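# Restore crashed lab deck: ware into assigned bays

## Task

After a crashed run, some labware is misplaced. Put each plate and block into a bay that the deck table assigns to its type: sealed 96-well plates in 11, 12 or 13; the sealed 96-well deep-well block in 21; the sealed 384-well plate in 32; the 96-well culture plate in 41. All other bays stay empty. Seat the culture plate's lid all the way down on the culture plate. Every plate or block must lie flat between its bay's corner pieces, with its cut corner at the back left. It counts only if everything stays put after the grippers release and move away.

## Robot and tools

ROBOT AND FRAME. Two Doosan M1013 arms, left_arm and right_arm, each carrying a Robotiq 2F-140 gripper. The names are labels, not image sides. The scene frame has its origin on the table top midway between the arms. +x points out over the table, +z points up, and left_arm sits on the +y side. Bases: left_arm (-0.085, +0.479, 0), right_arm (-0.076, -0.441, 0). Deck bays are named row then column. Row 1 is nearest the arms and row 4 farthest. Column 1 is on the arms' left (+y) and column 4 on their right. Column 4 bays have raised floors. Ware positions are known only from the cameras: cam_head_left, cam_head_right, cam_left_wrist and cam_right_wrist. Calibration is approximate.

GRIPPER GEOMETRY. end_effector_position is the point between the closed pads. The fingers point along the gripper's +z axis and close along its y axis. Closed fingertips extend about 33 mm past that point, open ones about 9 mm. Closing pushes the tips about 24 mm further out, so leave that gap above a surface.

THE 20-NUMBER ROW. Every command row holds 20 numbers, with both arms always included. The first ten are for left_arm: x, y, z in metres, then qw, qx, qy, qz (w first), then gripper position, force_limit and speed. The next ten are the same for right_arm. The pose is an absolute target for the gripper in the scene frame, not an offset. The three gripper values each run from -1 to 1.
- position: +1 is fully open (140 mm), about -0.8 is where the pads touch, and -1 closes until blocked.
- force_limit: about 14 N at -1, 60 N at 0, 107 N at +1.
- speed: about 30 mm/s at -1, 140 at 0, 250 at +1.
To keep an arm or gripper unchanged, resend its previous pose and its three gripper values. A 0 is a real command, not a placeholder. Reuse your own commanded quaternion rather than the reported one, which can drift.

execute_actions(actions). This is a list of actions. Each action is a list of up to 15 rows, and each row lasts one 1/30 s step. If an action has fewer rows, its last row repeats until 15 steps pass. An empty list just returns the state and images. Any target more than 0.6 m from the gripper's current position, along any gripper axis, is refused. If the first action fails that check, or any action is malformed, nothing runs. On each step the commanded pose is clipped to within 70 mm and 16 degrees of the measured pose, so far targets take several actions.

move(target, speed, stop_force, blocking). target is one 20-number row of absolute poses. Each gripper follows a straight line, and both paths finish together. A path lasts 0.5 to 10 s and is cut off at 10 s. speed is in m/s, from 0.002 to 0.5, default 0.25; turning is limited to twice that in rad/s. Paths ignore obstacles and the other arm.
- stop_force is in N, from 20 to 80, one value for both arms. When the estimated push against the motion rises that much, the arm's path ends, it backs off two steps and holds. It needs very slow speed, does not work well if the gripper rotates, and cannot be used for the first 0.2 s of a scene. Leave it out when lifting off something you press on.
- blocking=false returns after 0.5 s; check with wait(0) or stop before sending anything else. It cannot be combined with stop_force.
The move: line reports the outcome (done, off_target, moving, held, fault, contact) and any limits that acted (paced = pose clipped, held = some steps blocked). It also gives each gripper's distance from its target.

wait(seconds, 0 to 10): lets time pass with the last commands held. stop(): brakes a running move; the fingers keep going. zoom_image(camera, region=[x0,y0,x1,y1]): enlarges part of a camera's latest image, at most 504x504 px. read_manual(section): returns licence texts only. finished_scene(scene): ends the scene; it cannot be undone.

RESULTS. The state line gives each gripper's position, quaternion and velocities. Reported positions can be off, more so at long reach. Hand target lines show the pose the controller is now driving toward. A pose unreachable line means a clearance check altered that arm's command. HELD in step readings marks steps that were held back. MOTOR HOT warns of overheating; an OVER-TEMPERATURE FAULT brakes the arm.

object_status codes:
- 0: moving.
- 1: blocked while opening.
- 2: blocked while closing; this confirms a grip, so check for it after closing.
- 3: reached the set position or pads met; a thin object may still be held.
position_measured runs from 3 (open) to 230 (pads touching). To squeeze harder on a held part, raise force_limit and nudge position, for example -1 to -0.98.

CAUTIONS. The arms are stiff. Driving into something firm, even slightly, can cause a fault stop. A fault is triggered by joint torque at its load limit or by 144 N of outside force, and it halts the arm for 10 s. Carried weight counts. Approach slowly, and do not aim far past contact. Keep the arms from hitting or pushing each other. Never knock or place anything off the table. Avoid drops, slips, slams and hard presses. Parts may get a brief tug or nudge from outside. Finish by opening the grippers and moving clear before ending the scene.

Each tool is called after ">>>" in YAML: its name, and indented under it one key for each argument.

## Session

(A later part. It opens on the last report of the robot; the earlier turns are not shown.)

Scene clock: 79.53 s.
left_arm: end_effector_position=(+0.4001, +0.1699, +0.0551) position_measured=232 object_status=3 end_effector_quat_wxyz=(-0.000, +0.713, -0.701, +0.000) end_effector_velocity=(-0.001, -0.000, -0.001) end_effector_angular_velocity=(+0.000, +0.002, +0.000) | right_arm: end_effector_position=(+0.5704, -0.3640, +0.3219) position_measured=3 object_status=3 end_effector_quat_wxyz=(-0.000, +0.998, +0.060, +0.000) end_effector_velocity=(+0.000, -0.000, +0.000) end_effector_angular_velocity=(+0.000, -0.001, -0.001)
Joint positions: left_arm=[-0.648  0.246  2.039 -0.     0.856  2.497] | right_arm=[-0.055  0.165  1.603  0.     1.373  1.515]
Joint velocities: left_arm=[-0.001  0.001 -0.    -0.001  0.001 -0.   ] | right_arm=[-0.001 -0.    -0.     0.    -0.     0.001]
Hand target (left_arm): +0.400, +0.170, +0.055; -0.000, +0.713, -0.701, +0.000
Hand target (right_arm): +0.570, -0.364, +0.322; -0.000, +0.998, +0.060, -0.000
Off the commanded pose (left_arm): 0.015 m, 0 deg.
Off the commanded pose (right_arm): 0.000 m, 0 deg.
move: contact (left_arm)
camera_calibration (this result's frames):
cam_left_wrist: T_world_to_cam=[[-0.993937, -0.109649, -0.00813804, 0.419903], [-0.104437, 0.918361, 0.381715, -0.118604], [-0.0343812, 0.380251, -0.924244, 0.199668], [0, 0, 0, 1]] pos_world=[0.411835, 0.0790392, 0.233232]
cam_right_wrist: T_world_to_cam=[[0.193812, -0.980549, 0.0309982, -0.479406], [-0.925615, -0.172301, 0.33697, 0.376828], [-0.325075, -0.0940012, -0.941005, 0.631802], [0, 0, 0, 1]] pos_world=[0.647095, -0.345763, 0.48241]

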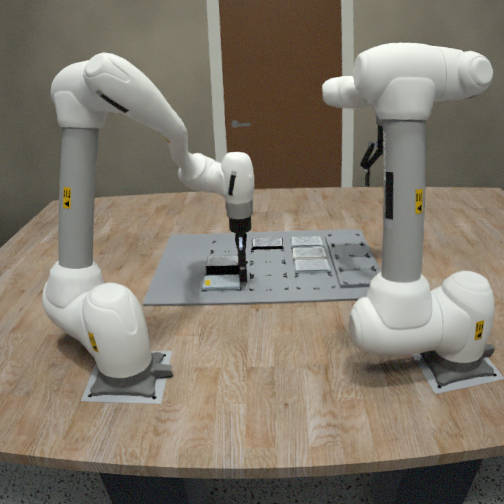

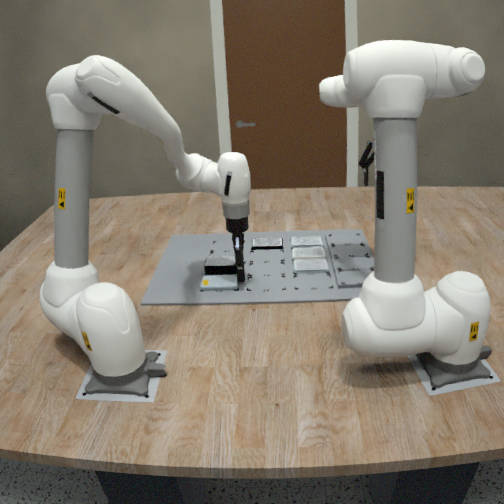

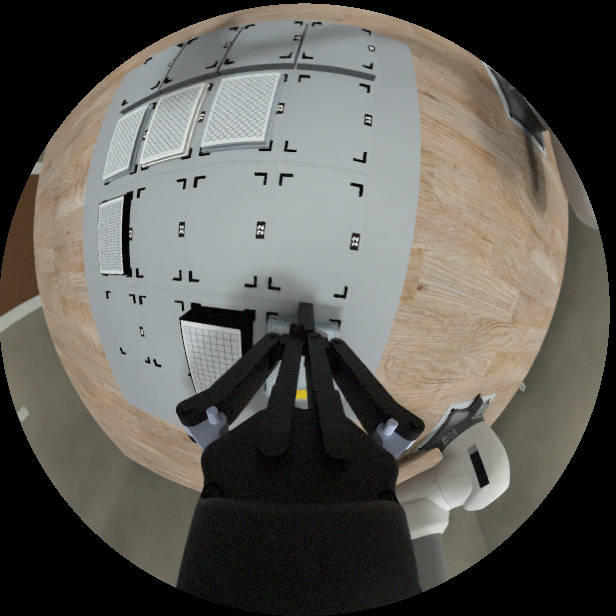

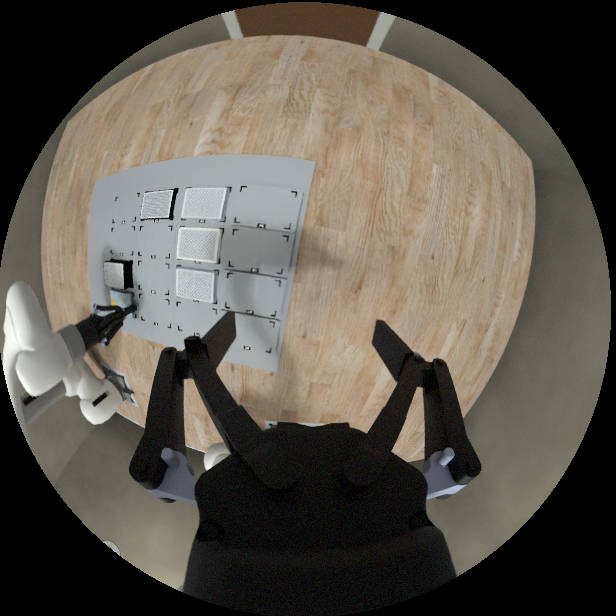

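The lid moved and dropped. I'll probe the +y end again.

>>> move:
  target: [0.400,0.163,0.056,0,0.7133,-0.7009,0,-1,-0.5,0,0.5704,-0.364,0.3219,0,0.998,0.06,0,1,0,0]
  speed: 0.02

>>> move:
  target: [0.400,0.163,0.07,0,0.7133,-0.7009,0,-1,-0.5,0,0.5704,-0.364,0.3219,0,0.998,0.06,0,1,0,0]
  speed: 0.04

>>> move:
  target: [0.400,0.29,0.07,0,0.7133,-0.7009,0,-1,-0.5,0,0.5704,-0.364,0.3219,0,0.998,0.06,0,1,0,0]
  speed: 0.1

>>> move:
  target: [0.400,0.29,0.053,0,0.7133,-0.7009,0,-1,-0.5,0,0.5704,-0.364,0.3219,0,0.998,0.06,0,1,0,0]
  speed: 0.006
  stop_force: 20

>>> move:
  target: [0.400,0.29,0.07,0,0.7133,-0.7009,0,-1,-0.5,0,0.5704,-0.364,0.3219,0,0.998,0.06,0,1,0,0]
  speed: 0.03

>>> move:
  target: [0.400,0.20,0.07,0,0.7133,-0.7009,0,-1,-0.5,0,0.5704,-0.364,0.3219,0,0.998,0.06,0,1,0,0]
  speed: 0.08

>>> move:
  target: [0.400,0.20,0.053,0,0.7133,-0.7009,0,-1,-0.5,0,0.5704,-0.364,0.3219,0,0.998,0.06,0,1,0,0]
  speed: 0.006
  stop_force: 20

>>> move:
  target: [0.400,0.20,0.08,0,0.7133,-0.7009,0,-1,-0.5,0,0.5704,-0.364,0.3219,0,0.998,0.06,0,1,0,0]
  speed: 0.03

>>> move:
  target: [0.389,0.34,0.16,0,0.7133,-0.7009,0,-1,-0.5,0,0.5704,-0.364,0.3219,0,0.998,0.06,0,1,0,0]
  speed: 0.15

>>> zoom_image:
  camera: "cam_left_wrist"
  region: [230,150,390,310]

Scene clock: 81.83 s.
left_arm: end_effector_position=(+0.4000, +0.1630, +0.0560) position_measured=232 object_status=3 end_effector_quat_wxyz=(+0.000, +0.713, -0.701, -0.000) end_effector_velocity=(-0.000, -0.000, -0.001) end_effector_angular_velocity=(-0.002, -0.000, +0.002) | right_arm: end_effector_position=(+0.5704, -0.3640, +0.3219) position_measured=3 object_status=3 end_effector_quat_wxyz=(-0.000, +0.998, +0.060, +0.000) end_effector_velocity=(-0.000, -0.000, +0.000) end_effector_angular_velocity=(-0.000, -0.000, -0.000)
Joint positions: left_arm=[-0.658  0.251  2.031 -0.     0.86   2.486] | right_arm=[-0.055  0.165  1.603  0.     1.373  1.515]
Joint velocities: left_arm=[-0.     0.     0.001 -0.002 -0.003 -0.001] | right_arm=[-0. -0.  0. -0.  0. -0.]
Hand target (left_arm): +0.400, +0.163, +0.056; +0.000, +0.713, -0.701, -0.000
Hand target (right_arm): +0.570, -0.364, +0.322; -0.000, +0.998, +0.060, -0.000
Off the commanded pose (left_arm): 0.000 m, 0 deg.
Off the commanded pose (right_arm): 0.000 m, 0 deg.
move: done
camera_calibration (this result's frames):
cam_left_wrist: T_world_to_cam=[[-0.993896, -0.110051, -0.00777381, 0.419065], [-0.104659, 0.918208, 0.382022, -0.112519], [-0.0349041, 0.380504, -0.92412, 0.203228], [0, 0, 0, 1]] pos_world=[0.411824, 0.0721052, 0.234049]
cam_right_wrist: T_world_to_cam=[[0.193812, -0.980549, 0.0309981, -0.479406], [-0.925615, -0.172301, 0.33697, 0.376828], [-0.325075, -0.0940011, -0.941005, 0.631802], [0, 0, 0, 1]] pos_world=[0.647095, -0.345763, 0.48241]

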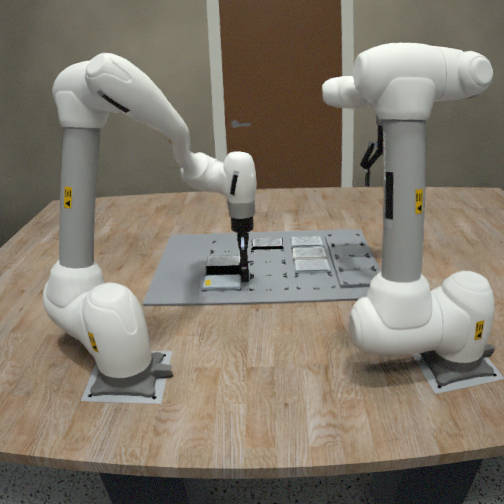

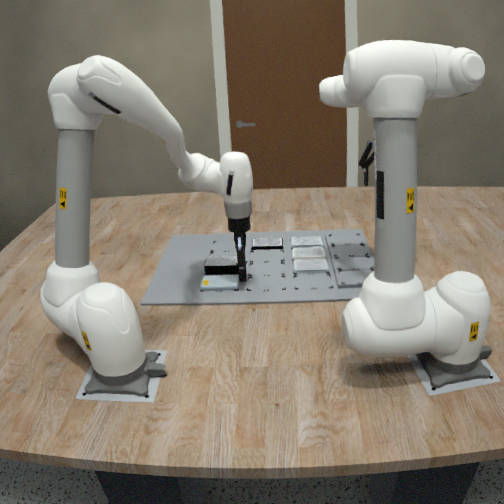

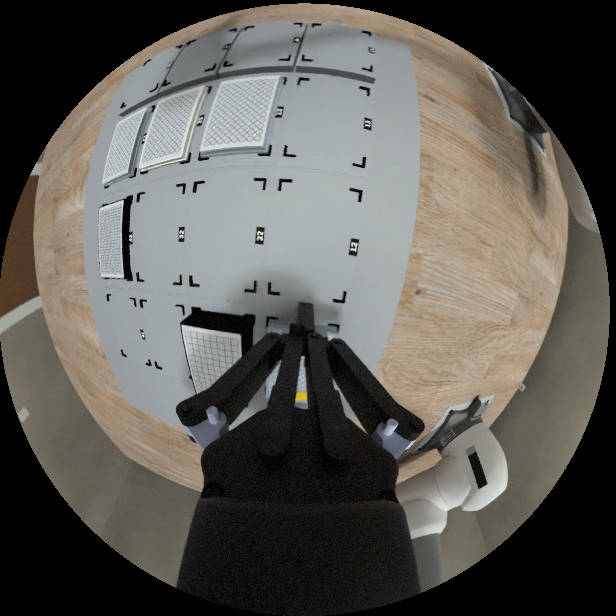

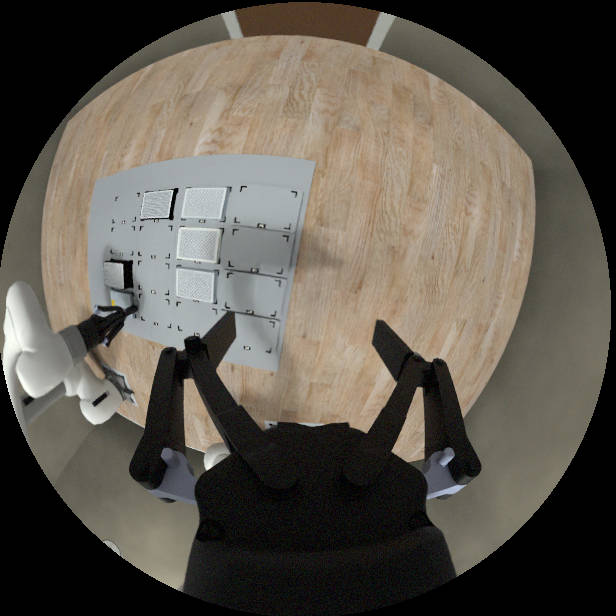

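Scene clock: 82.53 s.
left_arm: end_effector_position=(+0.4000, +0.1630, +0.0700) position_measured=232 object_status=3 end_effector_quat_wxyz=(+0.000, +0.713, -0.701, -0.000) end_effector_velocity=(-0.000, +0.000, -0.000) end_effector_angular_velocity=(-0.000, -0.000, +0.000) | right_arm: end_effector_position=(+0.5704, -0.3640, +0.3219) position_measured=3 object_status=3 end_effector_quat_wxyz=(-0.000, +0.998, +0.060, +0.000) end_effector_velocity=(-0.000, +0.001, -0.000) end_effector_angular_velocity=(+0.000, +0.000, +0.002)
Joint positions: left_arm=[-0.658  0.234  2.02  -0.     0.887  2.486] | right_arm=[-0.055  0.165  1.603  0.     1.373  1.515]
Joint velocities: left_arm=[ 0. -0.  0.  0. -0.  0.] | right_arm=[ 0.001  0.    -0.     0.     0.    -0.001]
Hand target (left_arm): +0.400, +0.163, +0.070; +0.000, +0.713, -0.701, +0.000
Hand target (right_arm): +0.570, -0.364, +0.322; -0.000, +0.998, +0.060, -0.000
Off the commanded pose (left_arm): 0.000 m, 0 deg.
Off the commanded pose (right_arm): 0.000 m, 0 deg.
move: done
camera_calibration (this result's frames):
cam_left_wrist: T_world_to_cam=[[-0.993895, -0.110051, -0.00778525, 0.419192], [-0.104663, 0.918211, 0.382012, -0.117855], [-0.0348924, 0.380495, -0.924124, 0.216183], [0, 0, 0, 1]] pos_world=[0.411841, 0.0720922, 0.248066]
cam_right_wrist: T_world_to_cam=[[0.193812, -0.980549, 0.0309981, -0.479406], [-0.925615, -0.172301, 0.33697, 0.376828], [-0.325075, -0.0940011, -0.941005, 0.631802], [0, 0, 0, 1]] pos_world=[0.647095, -0.345763, 0.48241]

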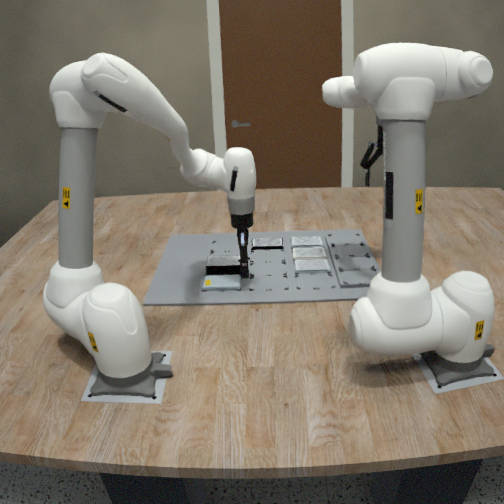

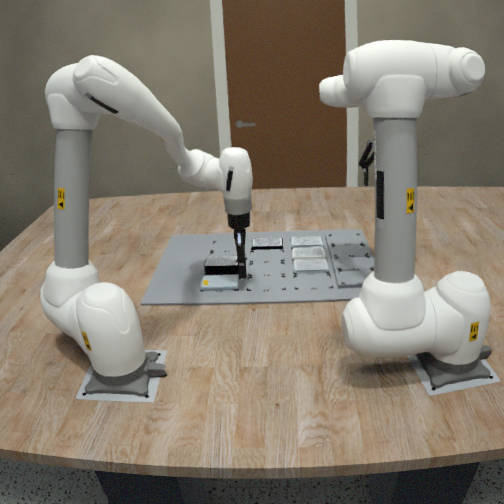

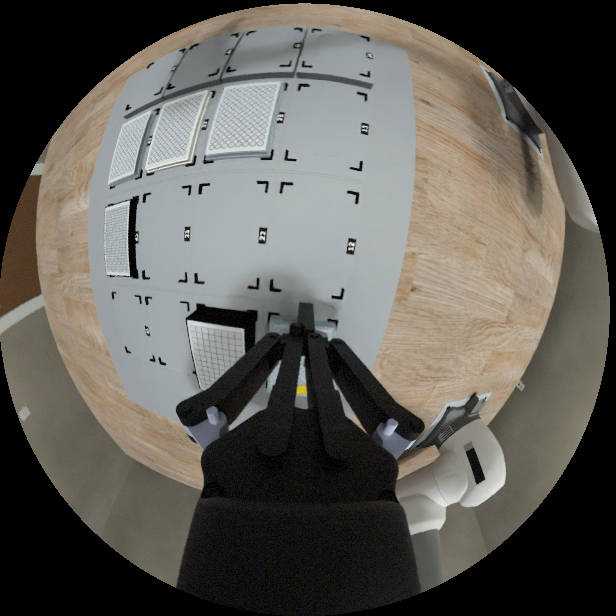

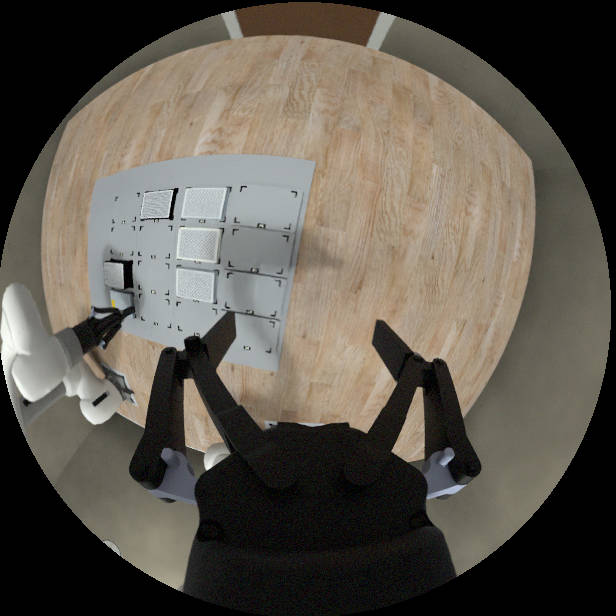

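Scene clock: 84.10 s.
left_arm: end_effector_position=(+0.4003, +0.2901, +0.0701) position_measured=232 object_status=3 end_effector_quat_wxyz=(-0.000, +0.713, -0.701, +0.000) end_effector_velocity=(+0.000, -0.000, -0.000) end_effector_angular_velocity=(-0.001, -0.000, +0.001) | right_arm: end_effector_position=(+0.5704, -0.3640, +0.3219) position_measured=3 object_status=3 end_effector_quat_wxyz=(-0.000, +0.998, +0.060, +0.000) end_effector_velocity=(+0.000, -0.000, +0.000) end_effector_angular_velocity=(+0.000, -0.001, -0.001)
Joint positions: left_arm=[-0.458  0.152  2.125  0.     0.864  2.686] | right_arm=[-0.055  0.165  1.603  0.     1.373  1.515]
Joint velocities: left_arm=[ 0.     0.001 -0.    -0.001 -0.001 -0.   ] | right_arm=[-0.001 -0.    -0.    -0.    -0.001  0.001]
Hand target (left_arm): +0.400, +0.290, +0.070; +0.000, +0.713, -0.701, +0.000
Hand target (right_arm): +0.570, -0.364, +0.322; -0.000, +0.998, +0.060, -0.000
Off the commanded pose (left_arm): 0.000 m, 0 deg.
Off the commanded pose (right_arm): 0.000 m, 0 deg.
move: done
camera_calibration (this result's frames):
cam_left_wrist: T_world_to_cam=[[-0.99391, -0.109903, -0.00803675, 0.433456], [-0.10462, 0.918202, 0.382046, -0.234636], [-0.0346085, 0.38056, -0.924108, 0.167773], [0, 0, 0, 1]] pos_world=[0.412075, 0.199234, 0.248166]
cam_right_wrist: T_world_to_cam=[[0.193812, -0.980549, 0.030998, -0.479406], [-0.925615, -0.172301, 0.33697, 0.376828], [-0.325075, -0.0940011, -0.941005, 0.631802], [0, 0, 0, 1]] pos_world=[0.647095, -0.345763, 0.48241]

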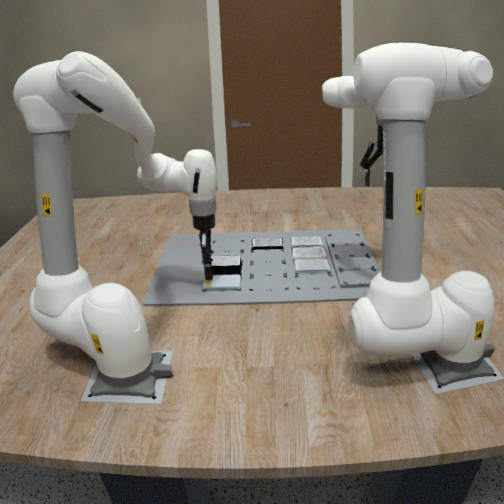

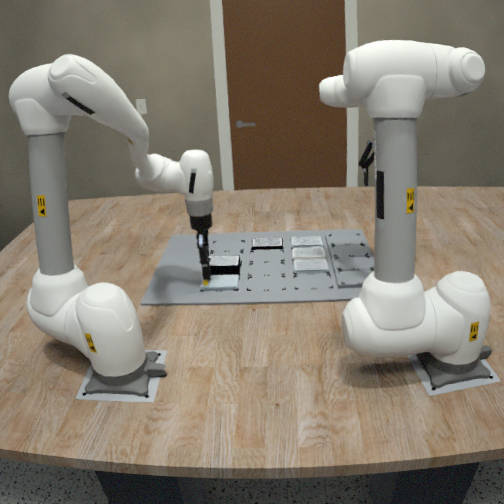

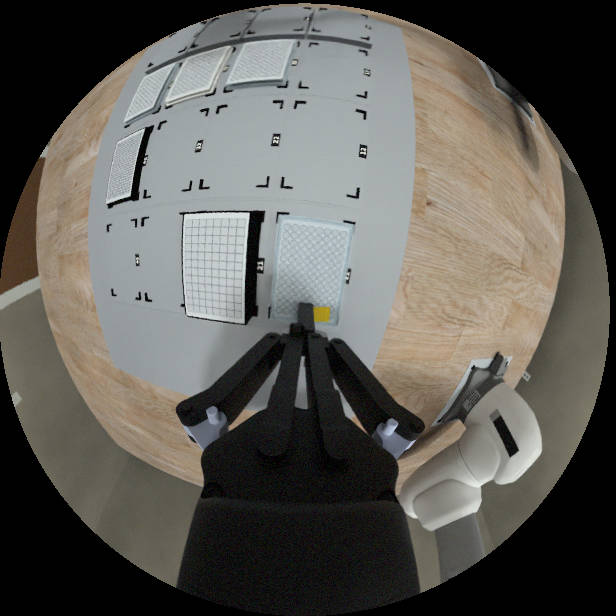

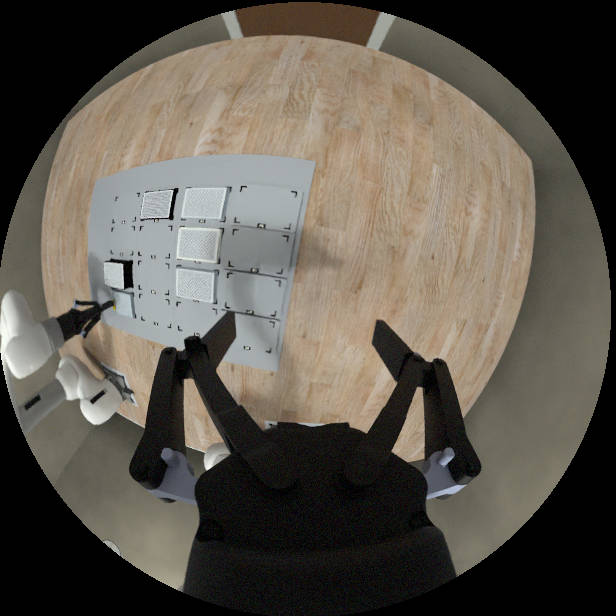

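Scene clock: 86.27 s.
left_arm: end_effector_position=(+0.4001, +0.2901, +0.0590) position_measured=232 object_status=3 end_effector_quat_wxyz=(-0.000, +0.713, -0.701, +0.000) end_effector_velocity=(-0.001, +0.000, +0.001) end_effector_angular_velocity=(+0.001, +0.001, +0.000) | right_arm: end_effector_position=(+0.5704, -0.3640, +0.3219) position_measured=3 object_status=3 end_effector_quat_wxyz=(-0.000, +0.998, +0.060, +0.000) end_effector_velocity=(+0.000, +0.001, -0.000) end_effector_angular_velocity=(+0.000, -0.001, +0.002)
Joint positions: left_arm=[-0.459  0.166  2.135  0.     0.841  2.686] | right_arm=[-0.055  0.165  1.603  0.     1.373  1.515]
Joint velocities: left_arm=[-0.    -0.001  0.     0.     0.003 -0.001] | right_arm=[ 0.002  0.    -0.    -0.    -0.001 -0.   ]
Hand target (left_arm): +0.400, +0.290, +0.059; -0.000, +0.713, -0.701, +0.000
Hand target (right_arm): +0.570, -0.364, +0.322; -0.000, +0.998, +0.060, -0.000
Off the commanded pose (left_arm): 0.006 m, 0 deg.
Off the commanded pose (right_arm): 0.000 m, 0 deg.
move: contact (left_arm)
camera_calibration (this result's frames):
cam_left_wrist: T_world_to_cam=[[-0.993898, -0.11002, -0.00785904, 0.433177], [-0.104661, 0.918194, 0.382054, -0.230325], [-0.0348175, 0.380545, -0.924107, 0.157627], [0, 0, 0, 1]] pos_world=[0.411916, 0.199157, 0.237065]
cam_right_wrist: T_world_to_cam=[[0.193812, -0.980549, 0.0309983, -0.479406], [-0.925615, -0.172301, 0.33697, 0.376828], [-0.325075, -0.0940014, -0.941005, 0.631802], [0, 0, 0, 1]] pos_world=[0.647095, -0.345763, 0.48241]

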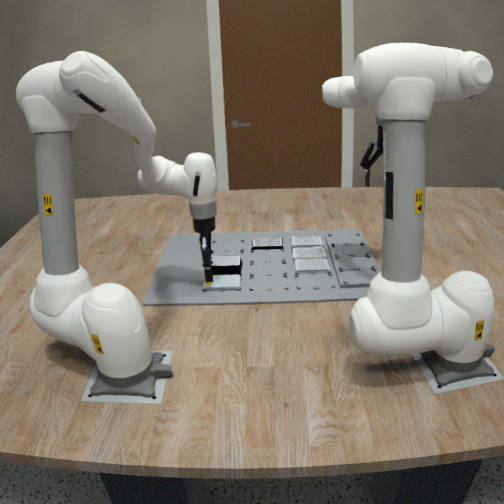

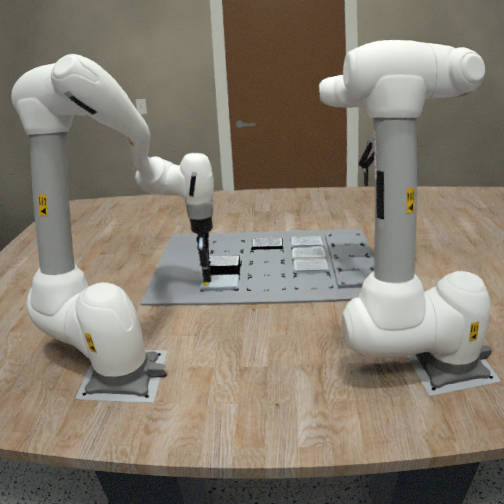

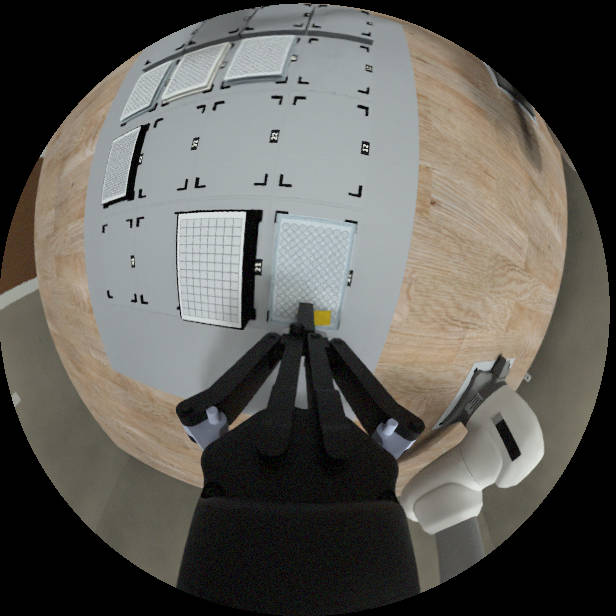

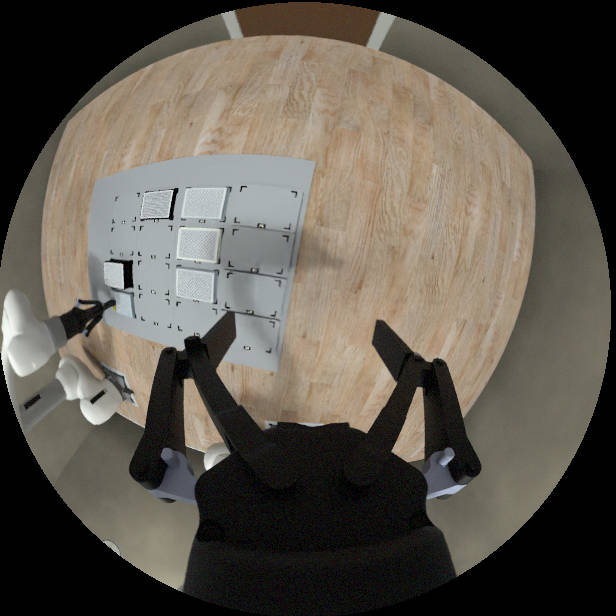

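Scene clock: 86.97 s.
left_arm: end_effector_position=(+0.4000, +0.2900, +0.0700) position_measured=232 object_status=3 end_effector_quat_wxyz=(+0.000, +0.713, -0.701, -0.000) end_effector_velocity=(+0.000, -0.000, +0.000) end_effector_angular_velocity=(-0.000, +0.000, -0.001) | right_arm: end_effector_position=(+0.5704, -0.3640, +0.3219) position_measured=3 object_status=3 end_effector_quat_wxyz=(-0.000, +0.998, +0.060, +0.000) end_effector_velocity=(+0.000, +0.000, +0.000) end_effector_angular_velocity=(+0.000, -0.000, +0.002)
Joint positions: left_arm=[-0.459  0.152  2.125 -0.     0.864  2.686] | right_arm=[-0.055  0.165  1.603  0.     1.373  1.515]
Joint velocities: left_arm=[-0.     0.    -0.001 -0.     0.001  0.001] | right_arm=[ 0.    -0.    -0.     0.    -0.    -0.001]
Hand target (left_arm): +0.400, +0.290, +0.070; +0.000, +0.713, -0.701, +0.000
Hand target (right_arm): +0.570, -0.364, +0.322; -0.000, +0.998, +0.060, -0.000
Off the commanded pose (left_arm): 0.000 m, 0 deg.
Off the commanded pose (right_arm): 0.000 m, 0 deg.
move: done
camera_calibration (this result's frames):
cam_left_wrist: T_world_to_cam=[[-0.993899, -0.110024, -0.00776911, 0.43316], [-0.104632, 0.918216, 0.38201, -0.234482], [-0.0348965, 0.380492, -0.924126, 0.167855], [0, 0, 0, 1]] pos_world=[0.41184, 0.199096, 0.248059]
cam_right_wrist: T_world_to_cam=[[0.193812, -0.980549, 0.0309981, -0.479406], [-0.925615, -0.172301, 0.33697, 0.376828], [-0.325075, -0.0940012, -0.941005, 0.631802], [0, 0, 0, 1]] pos_world=[0.647095, -0.345763, 0.48241]

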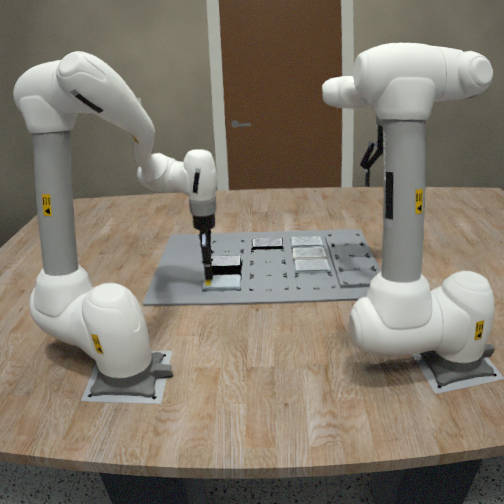

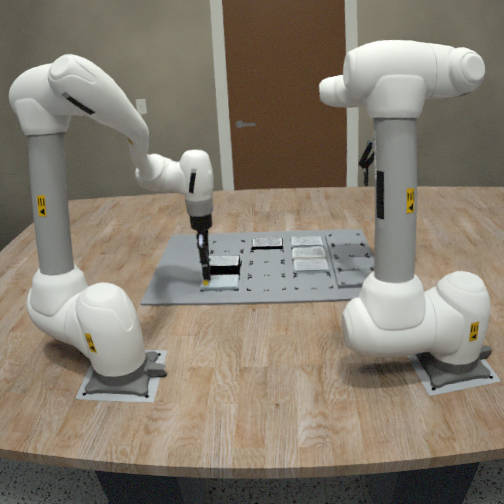

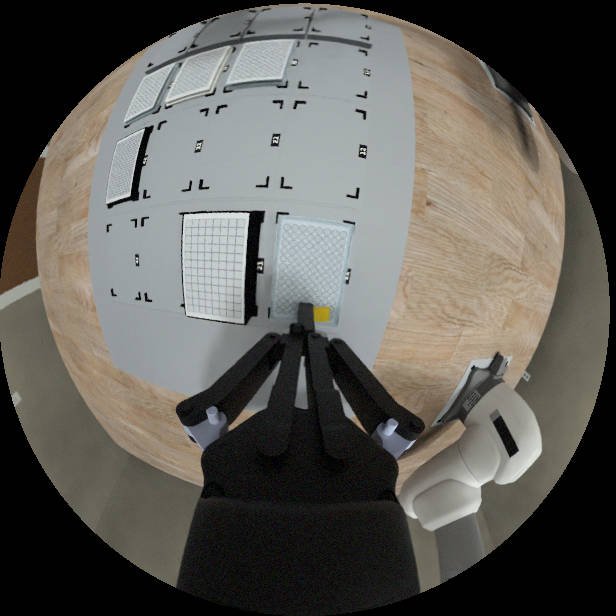

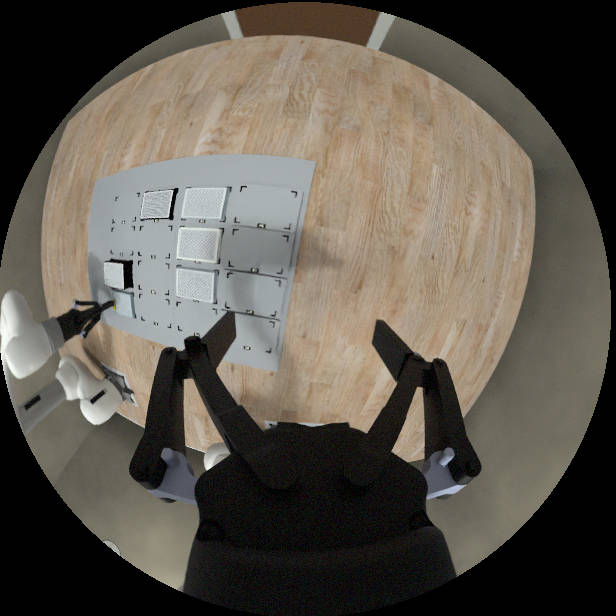

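Scene clock: 88.37 s.
left_arm: end_effector_position=(+0.3998, +0.1999, +0.0699) position_measured=232 object_status=3 end_effector_quat_wxyz=(+0.000, +0.713, -0.701, -0.000) end_effector_velocity=(+0.000, -0.000, +0.001) end_effector_angular_velocity=(-0.001, -0.001, +0.000) | right_arm: end_effector_position=(+0.5704, -0.3640, +0.3219) position_measured=3 object_status=3 end_effector_quat_wxyz=(-0.000, +0.998, +0.060, +0.000) end_effector_velocity=(-0.000, +0.001, +0.000) end_effector_angular_velocity=(-0.000, +0.000, +0.001)
Joint positions: left_arm=[-0.605  0.207  2.056 -0.     0.879  2.54 ] | right_arm=[-0.055  0.165  1.603  0.     1.373  1.515]
Joint velocities: left_arm=[-0.    -0.001 -0.001 -0.     0.    -0.   ] | right_arm=[ 0.001 -0.    -0.    -0.     0.     0.   ]
Hand target (left_arm): +0.400, +0.200, +0.070; +0.000, +0.713, -0.701, -0.000
Hand target (right_arm): +0.570, -0.364, +0.322; -0.000, +0.998, +0.060, -0.000
Off the commanded pose (left_arm): 0.000 m, 0 deg.
Off the commanded pose (right_arm): 0.000 m, 0 deg.
move: done
camera_calibration (this result's frames):
cam_left_wrist: T_world_to_cam=[[-0.993888, -0.110128, -0.00760901, 0.423028], [-0.104668, 0.918222, 0.381986, -0.151731], [-0.0350806, 0.380448, -0.924137, 0.202158], [0, 0, 0, 1]] pos_world=[0.411653, 0.108999, 0.248]
cam_right_wrist: T_world_to_cam=[[0.193812, -0.980549, 0.0309981, -0.479406], [-0.925615, -0.172301, 0.33697, 0.376828], [-0.325075, -0.0940012, -0.941005, 0.631802], [0, 0, 0, 1]] pos_world=[0.647095, -0.345763, 0.48241]

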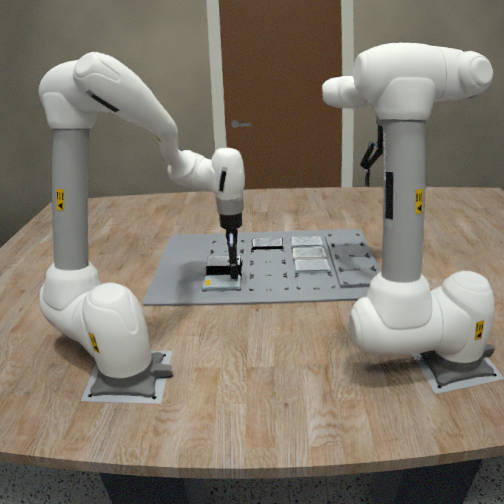

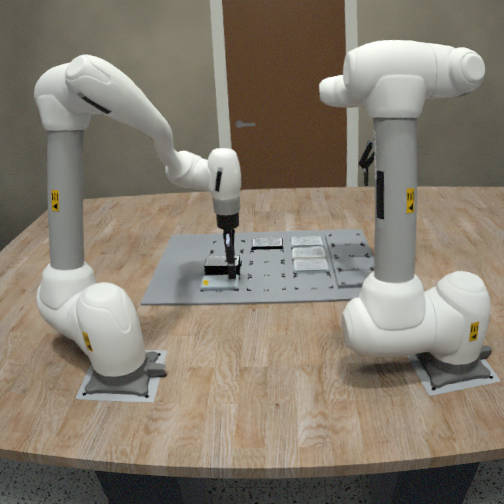

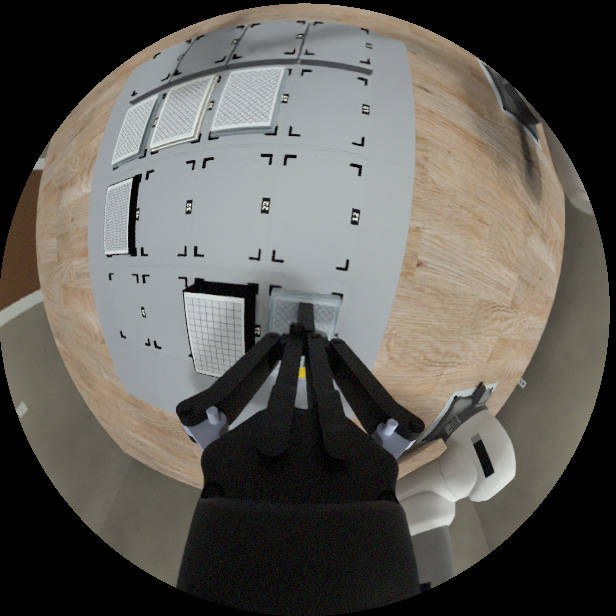

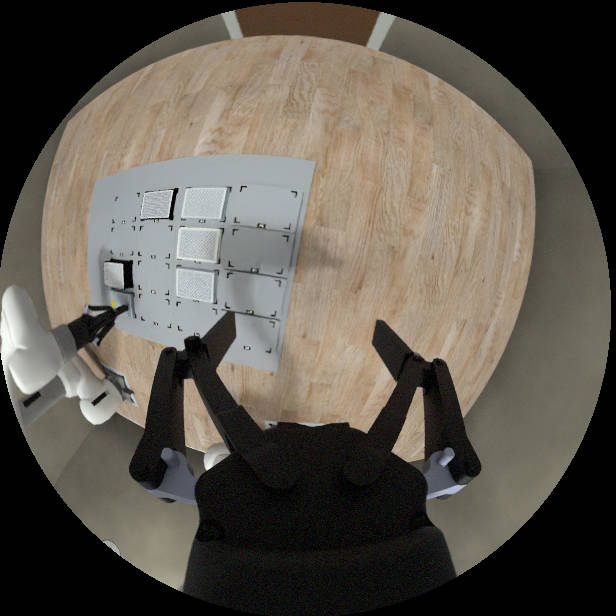

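Scene clock: 90.50 s.
left_arm: end_effector_position=(+0.3999, +0.2000, +0.0590) position_measured=232 object_status=3 end_effector_quat_wxyz=(+0.000, +0.713, -0.701, -0.000) end_effector_velocity=(+0.001, -0.000, +0.001) end_effector_angular_velocity=(-0.001, -0.001, -0.001) | right_arm: end_effector_position=(+0.5704, -0.3640, +0.3219) position_measured=3 object_status=3 end_effector_quat_wxyz=(-0.000, +0.998, +0.060, +0.000) end_effector_velocity=(+0.000, -0.001, -0.000) end_effector_angular_velocity=(+0.001, -0.001, -0.002)
Joint positions: left_arm=[-0.605  0.22   2.064 -0.     0.857  2.54 ] | right_arm=[-0.055  0.165  1.603  0.     1.373  1.515]
Joint velocities: left_arm=[ 0.     0.    -0.002 -0.     0.001  0.001] | right_arm=[-0.001  0.     0.     0.001 -0.001  0.   ]
Hand target (left_arm): +0.400, +0.200, +0.059; +0.000, +0.713, -0.701, +0.000
Hand target (right_arm): +0.570, -0.364, +0.322; -0.000, +0.998, +0.060, -0.000
Off the commanded pose (left_arm): 0.006 m, 0 deg.
Off the commanded pose (right_arm): 0.000 m, 0 deg.
move: contact (left_arm)
camera_calibration (this result's frames):
cam_left_wrist: T_world_to_cam=[[-0.99389, -0.110101, -0.00771752, 0.423091], [-0.104683, 0.918204, 0.382024, -0.147616], [-0.0349751, 0.380498, -0.92412, 0.191987], [0, 0, 0, 1]] pos_world=[0.411768, 0.109074, 0.237077]
cam_right_wrist: T_world_to_cam=[[0.193812, -0.980549, 0.0309981, -0.479406], [-0.925615, -0.172301, 0.33697, 0.376828], [-0.325075, -0.0940011, -0.941005, 0.631802], [0, 0, 0, 1]] pos_world=[0.647095, -0.345763, 0.48241]

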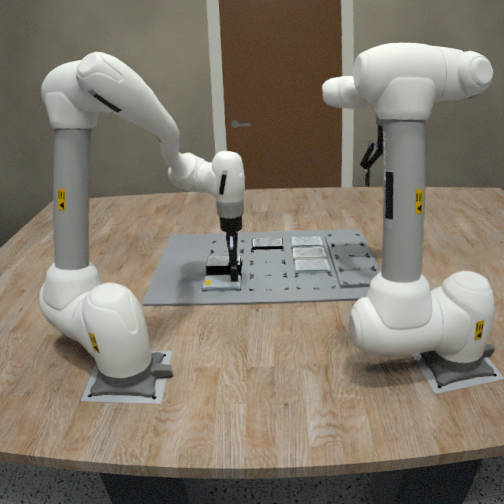

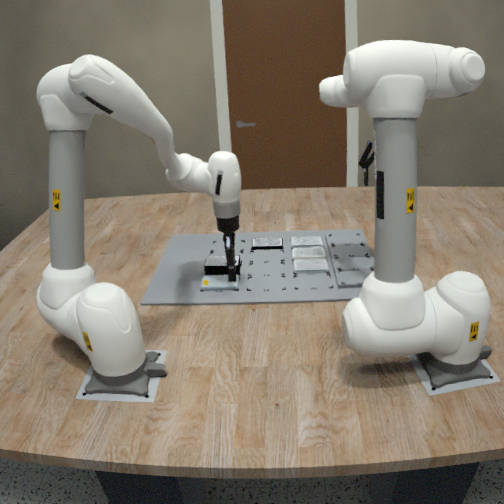

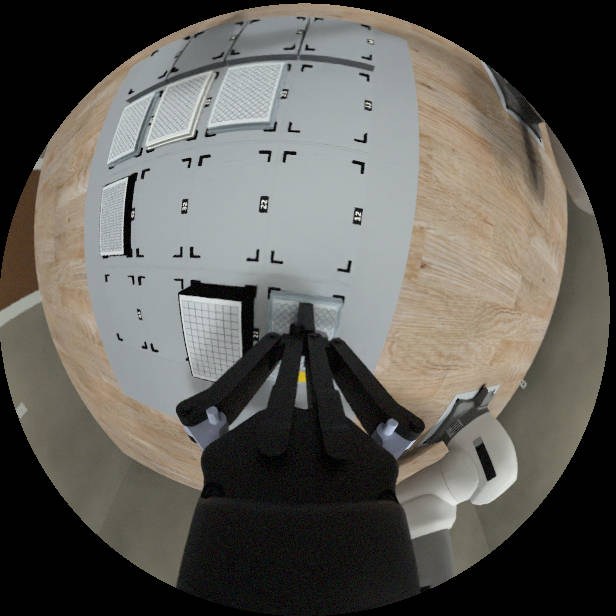

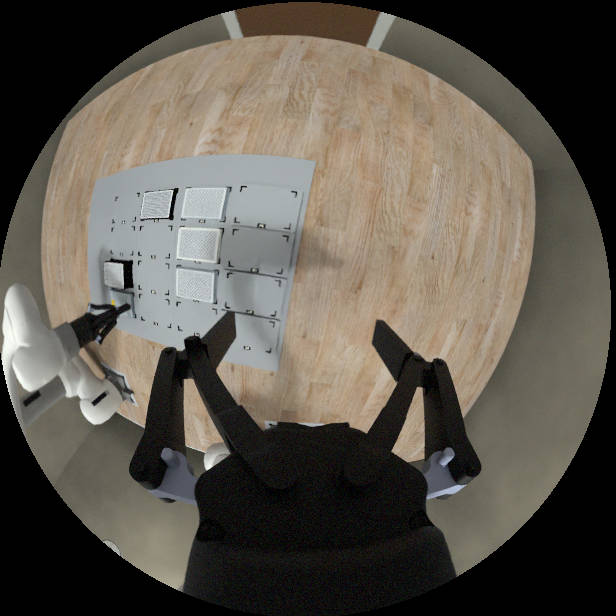

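Scene clock: 91.43 s.
left_arm: end_effector_position=(+0.4000, +0.2000, +0.0800) position_measured=232 object_status=3 end_effector_quat_wxyz=(+0.000, +0.713, -0.701, +0.000) end_effector_velocity=(+0.000, -0.001, +0.000) end_effector_angular_velocity=(-0.000, -0.000, +0.000) | right_arm: end_effector_position=(+0.5704, -0.3640, +0.3219) position_measured=3 object_status=3 end_effector_quat_wxyz=(-0.000, +0.998, +0.060, +0.000) end_effector_velocity=(+0.000, +0.001, +0.000) end_effector_angular_velocity=(+0.000, -0.001, +0.001)
Joint positions: left_arm=[-0.605  0.196  2.047 -0.     0.899  2.54 ] | right_arm=[-0.055  0.165  1.603  0.     1.373  1.515]
Joint velocities: left_arm=[-0.001  0.    -0.001  0.     0.001 -0.001] | right_arm=[ 0.001 -0.    -0.     0.    -0.001  0.   ]
Hand target (left_arm): +0.400, +0.200, +0.080; +0.000, +0.713, -0.701, +0.000
Hand target (right_arm): +0.570, -0.364, +0.322; -0.000, +0.998, +0.060, -0.000
Off the commanded pose (left_arm): 0.000 m, 0 deg.
Off the commanded pose (right_arm): 0.000 m, 0 deg.
move: done
camera_calibration (this result's frames):
cam_left_wrist: T_world_to_cam=[[-0.9939, -0.110004, -0.00780664, 0.42335], [-0.104629, 0.918222, 0.381996, -0.155672], [-0.0348529, 0.380483, -0.924131, 0.21135], [0, 0, 0, 1]] pos_world=[0.411846, 0.109097, 0.258087]
cam_right_wrist: T_world_to_cam=[[0.193812, -0.980549, 0.0309982, -0.479406], [-0.925615, -0.172301, 0.33697, 0.376828], [-0.325075, -0.0940012, -0.941005, 0.631802], [0, 0, 0, 1]] pos_world=[0.647095, -0.345763, 0.48241]

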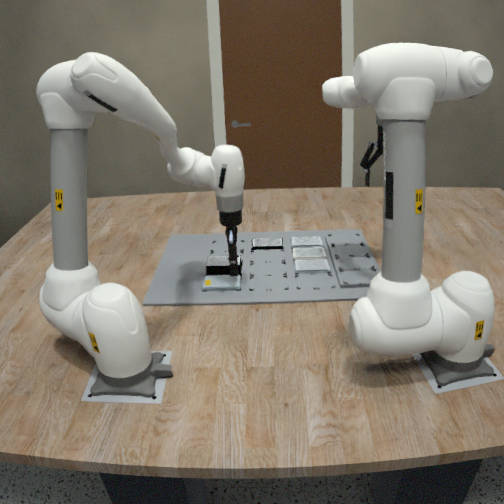

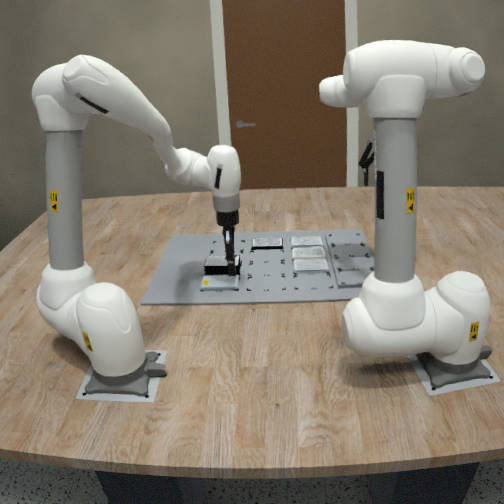

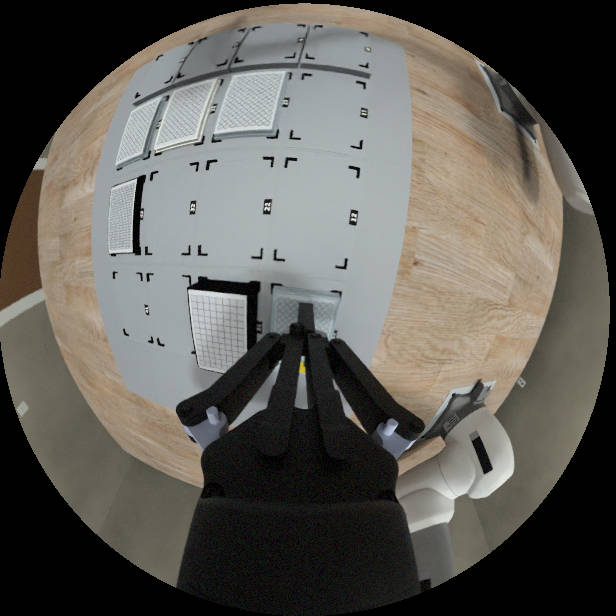

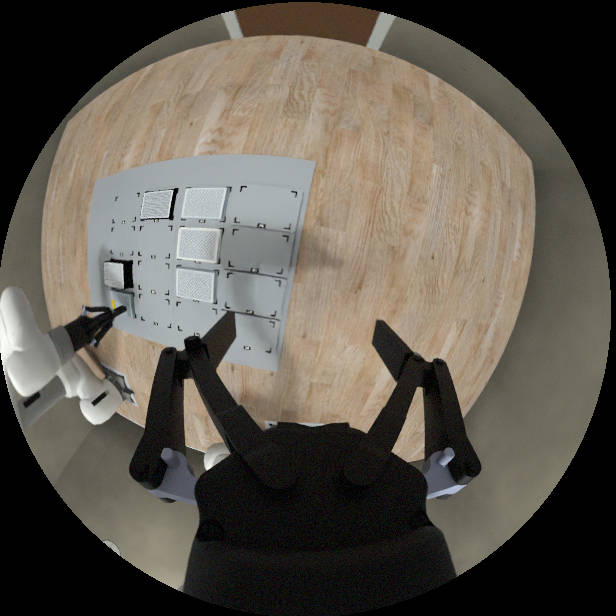

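Scene clock: 92.87 s.
left_arm: end_effector_position=(+0.3893, +0.3401, +0.1602) position_measured=232 object_status=3 end_effector_quat_wxyz=(-0.000, +0.713, -0.701, +0.000) end_effector_velocity=(+0.000, -0.001, +0.000) end_effector_angular_velocity=(-0.002, -0.001, +0.001) | right_arm: end_effector_position=(+0.5704, -0.3640, +0.3219) position_measured=3 object_status=3 end_effector_quat_wxyz=(-0.000, +0.998, +0.060, +0.000) end_effector_velocity=(+0.000, +0.001, -0.000) end_effector_angular_velocity=(+0.001, -0.001, +0.000)
Joint positions: left_arm=[-0.376  0.014  2.081 -0.     1.046  2.769] | right_arm=[-0.055  0.165  1.603  0.     1.373  1.515]
Joint velocities: left_arm=[-0.    -0.    -0.    -0.002 -0.001  0.   ] | right_arm=[ 0.001  0.    -0.     0.    -0.001  0.   ]
Hand target (left_arm): +0.389, +0.340, +0.160; +0.000, +0.713, -0.701, +0.000
Hand target (right_arm): +0.570, -0.364, +0.322; -0.000, +0.998, +0.060, -0.000
Off the commanded pose (left_arm): 0.000 m, 0 deg.
Off the commanded pose (right_arm): 0.000 m, 0 deg.
move: done
camera_calibration (this result's frames):
cam_left_wrist: T_world_to_cam=[[-0.993914, -0.109868, -0.00798811, 0.428746], [-0.104575, 0.918262, 0.381916, -0.316103], [-0.0346251, 0.380427, -0.924163, 0.231667], [0, 0, 0, 1]] pos_world=[0.401102, 0.249238, 0.338247]
cam_right_wrist: T_world_to_cam=[[0.193812, -0.980549, 0.0309982, -0.479406], [-0.925615, -0.172301, 0.33697, 0.376828], [-0.325075, -0.0940013, -0.941005, 0.631802], [0, 0, 0, 1]] pos_world=[0.647095, -0.345763, 0.48241]

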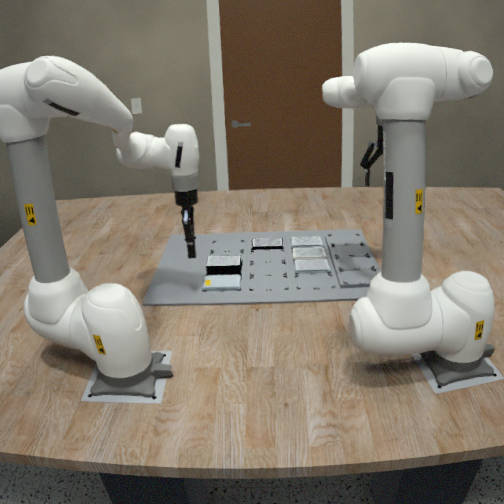

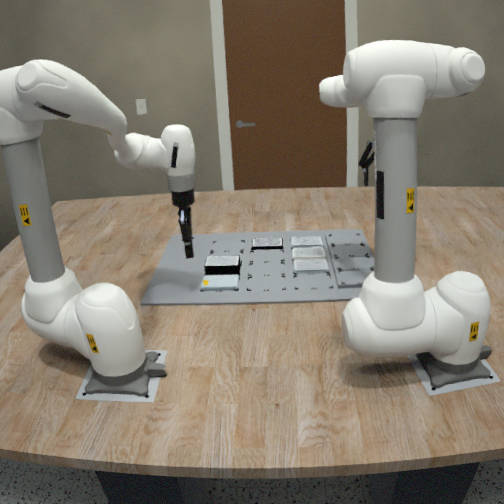

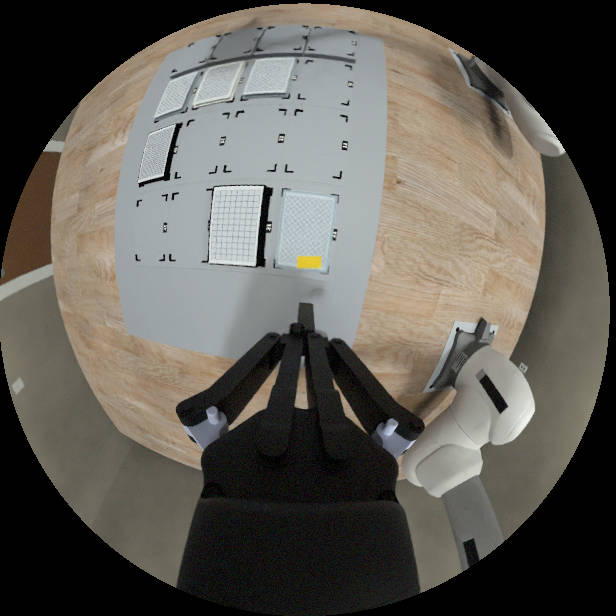

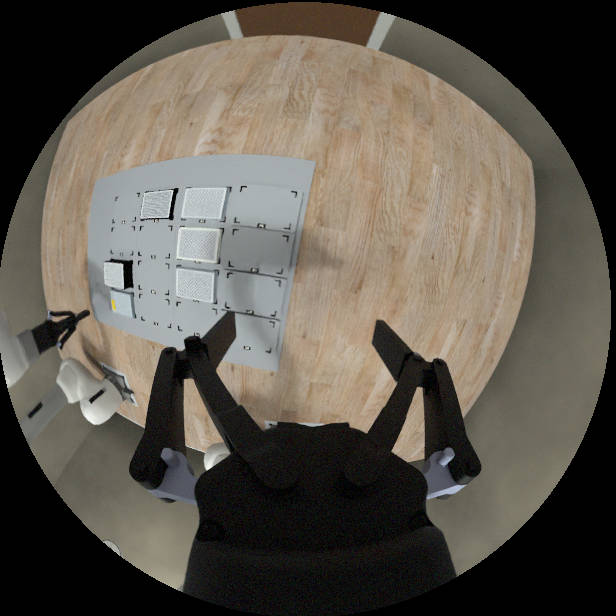

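Region (230, 150, 390, 310) of cam_left_wrist's 616x616 image, scaled by 3.150, with more detail than that image has.

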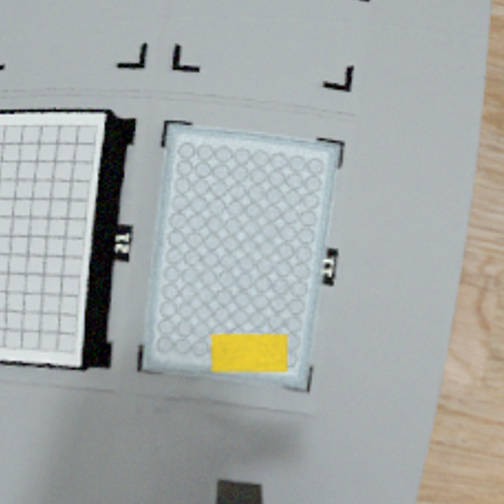

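The lid is seated level.

>>> finished_scene:
  scene: 2

The scene is finished: the task was done.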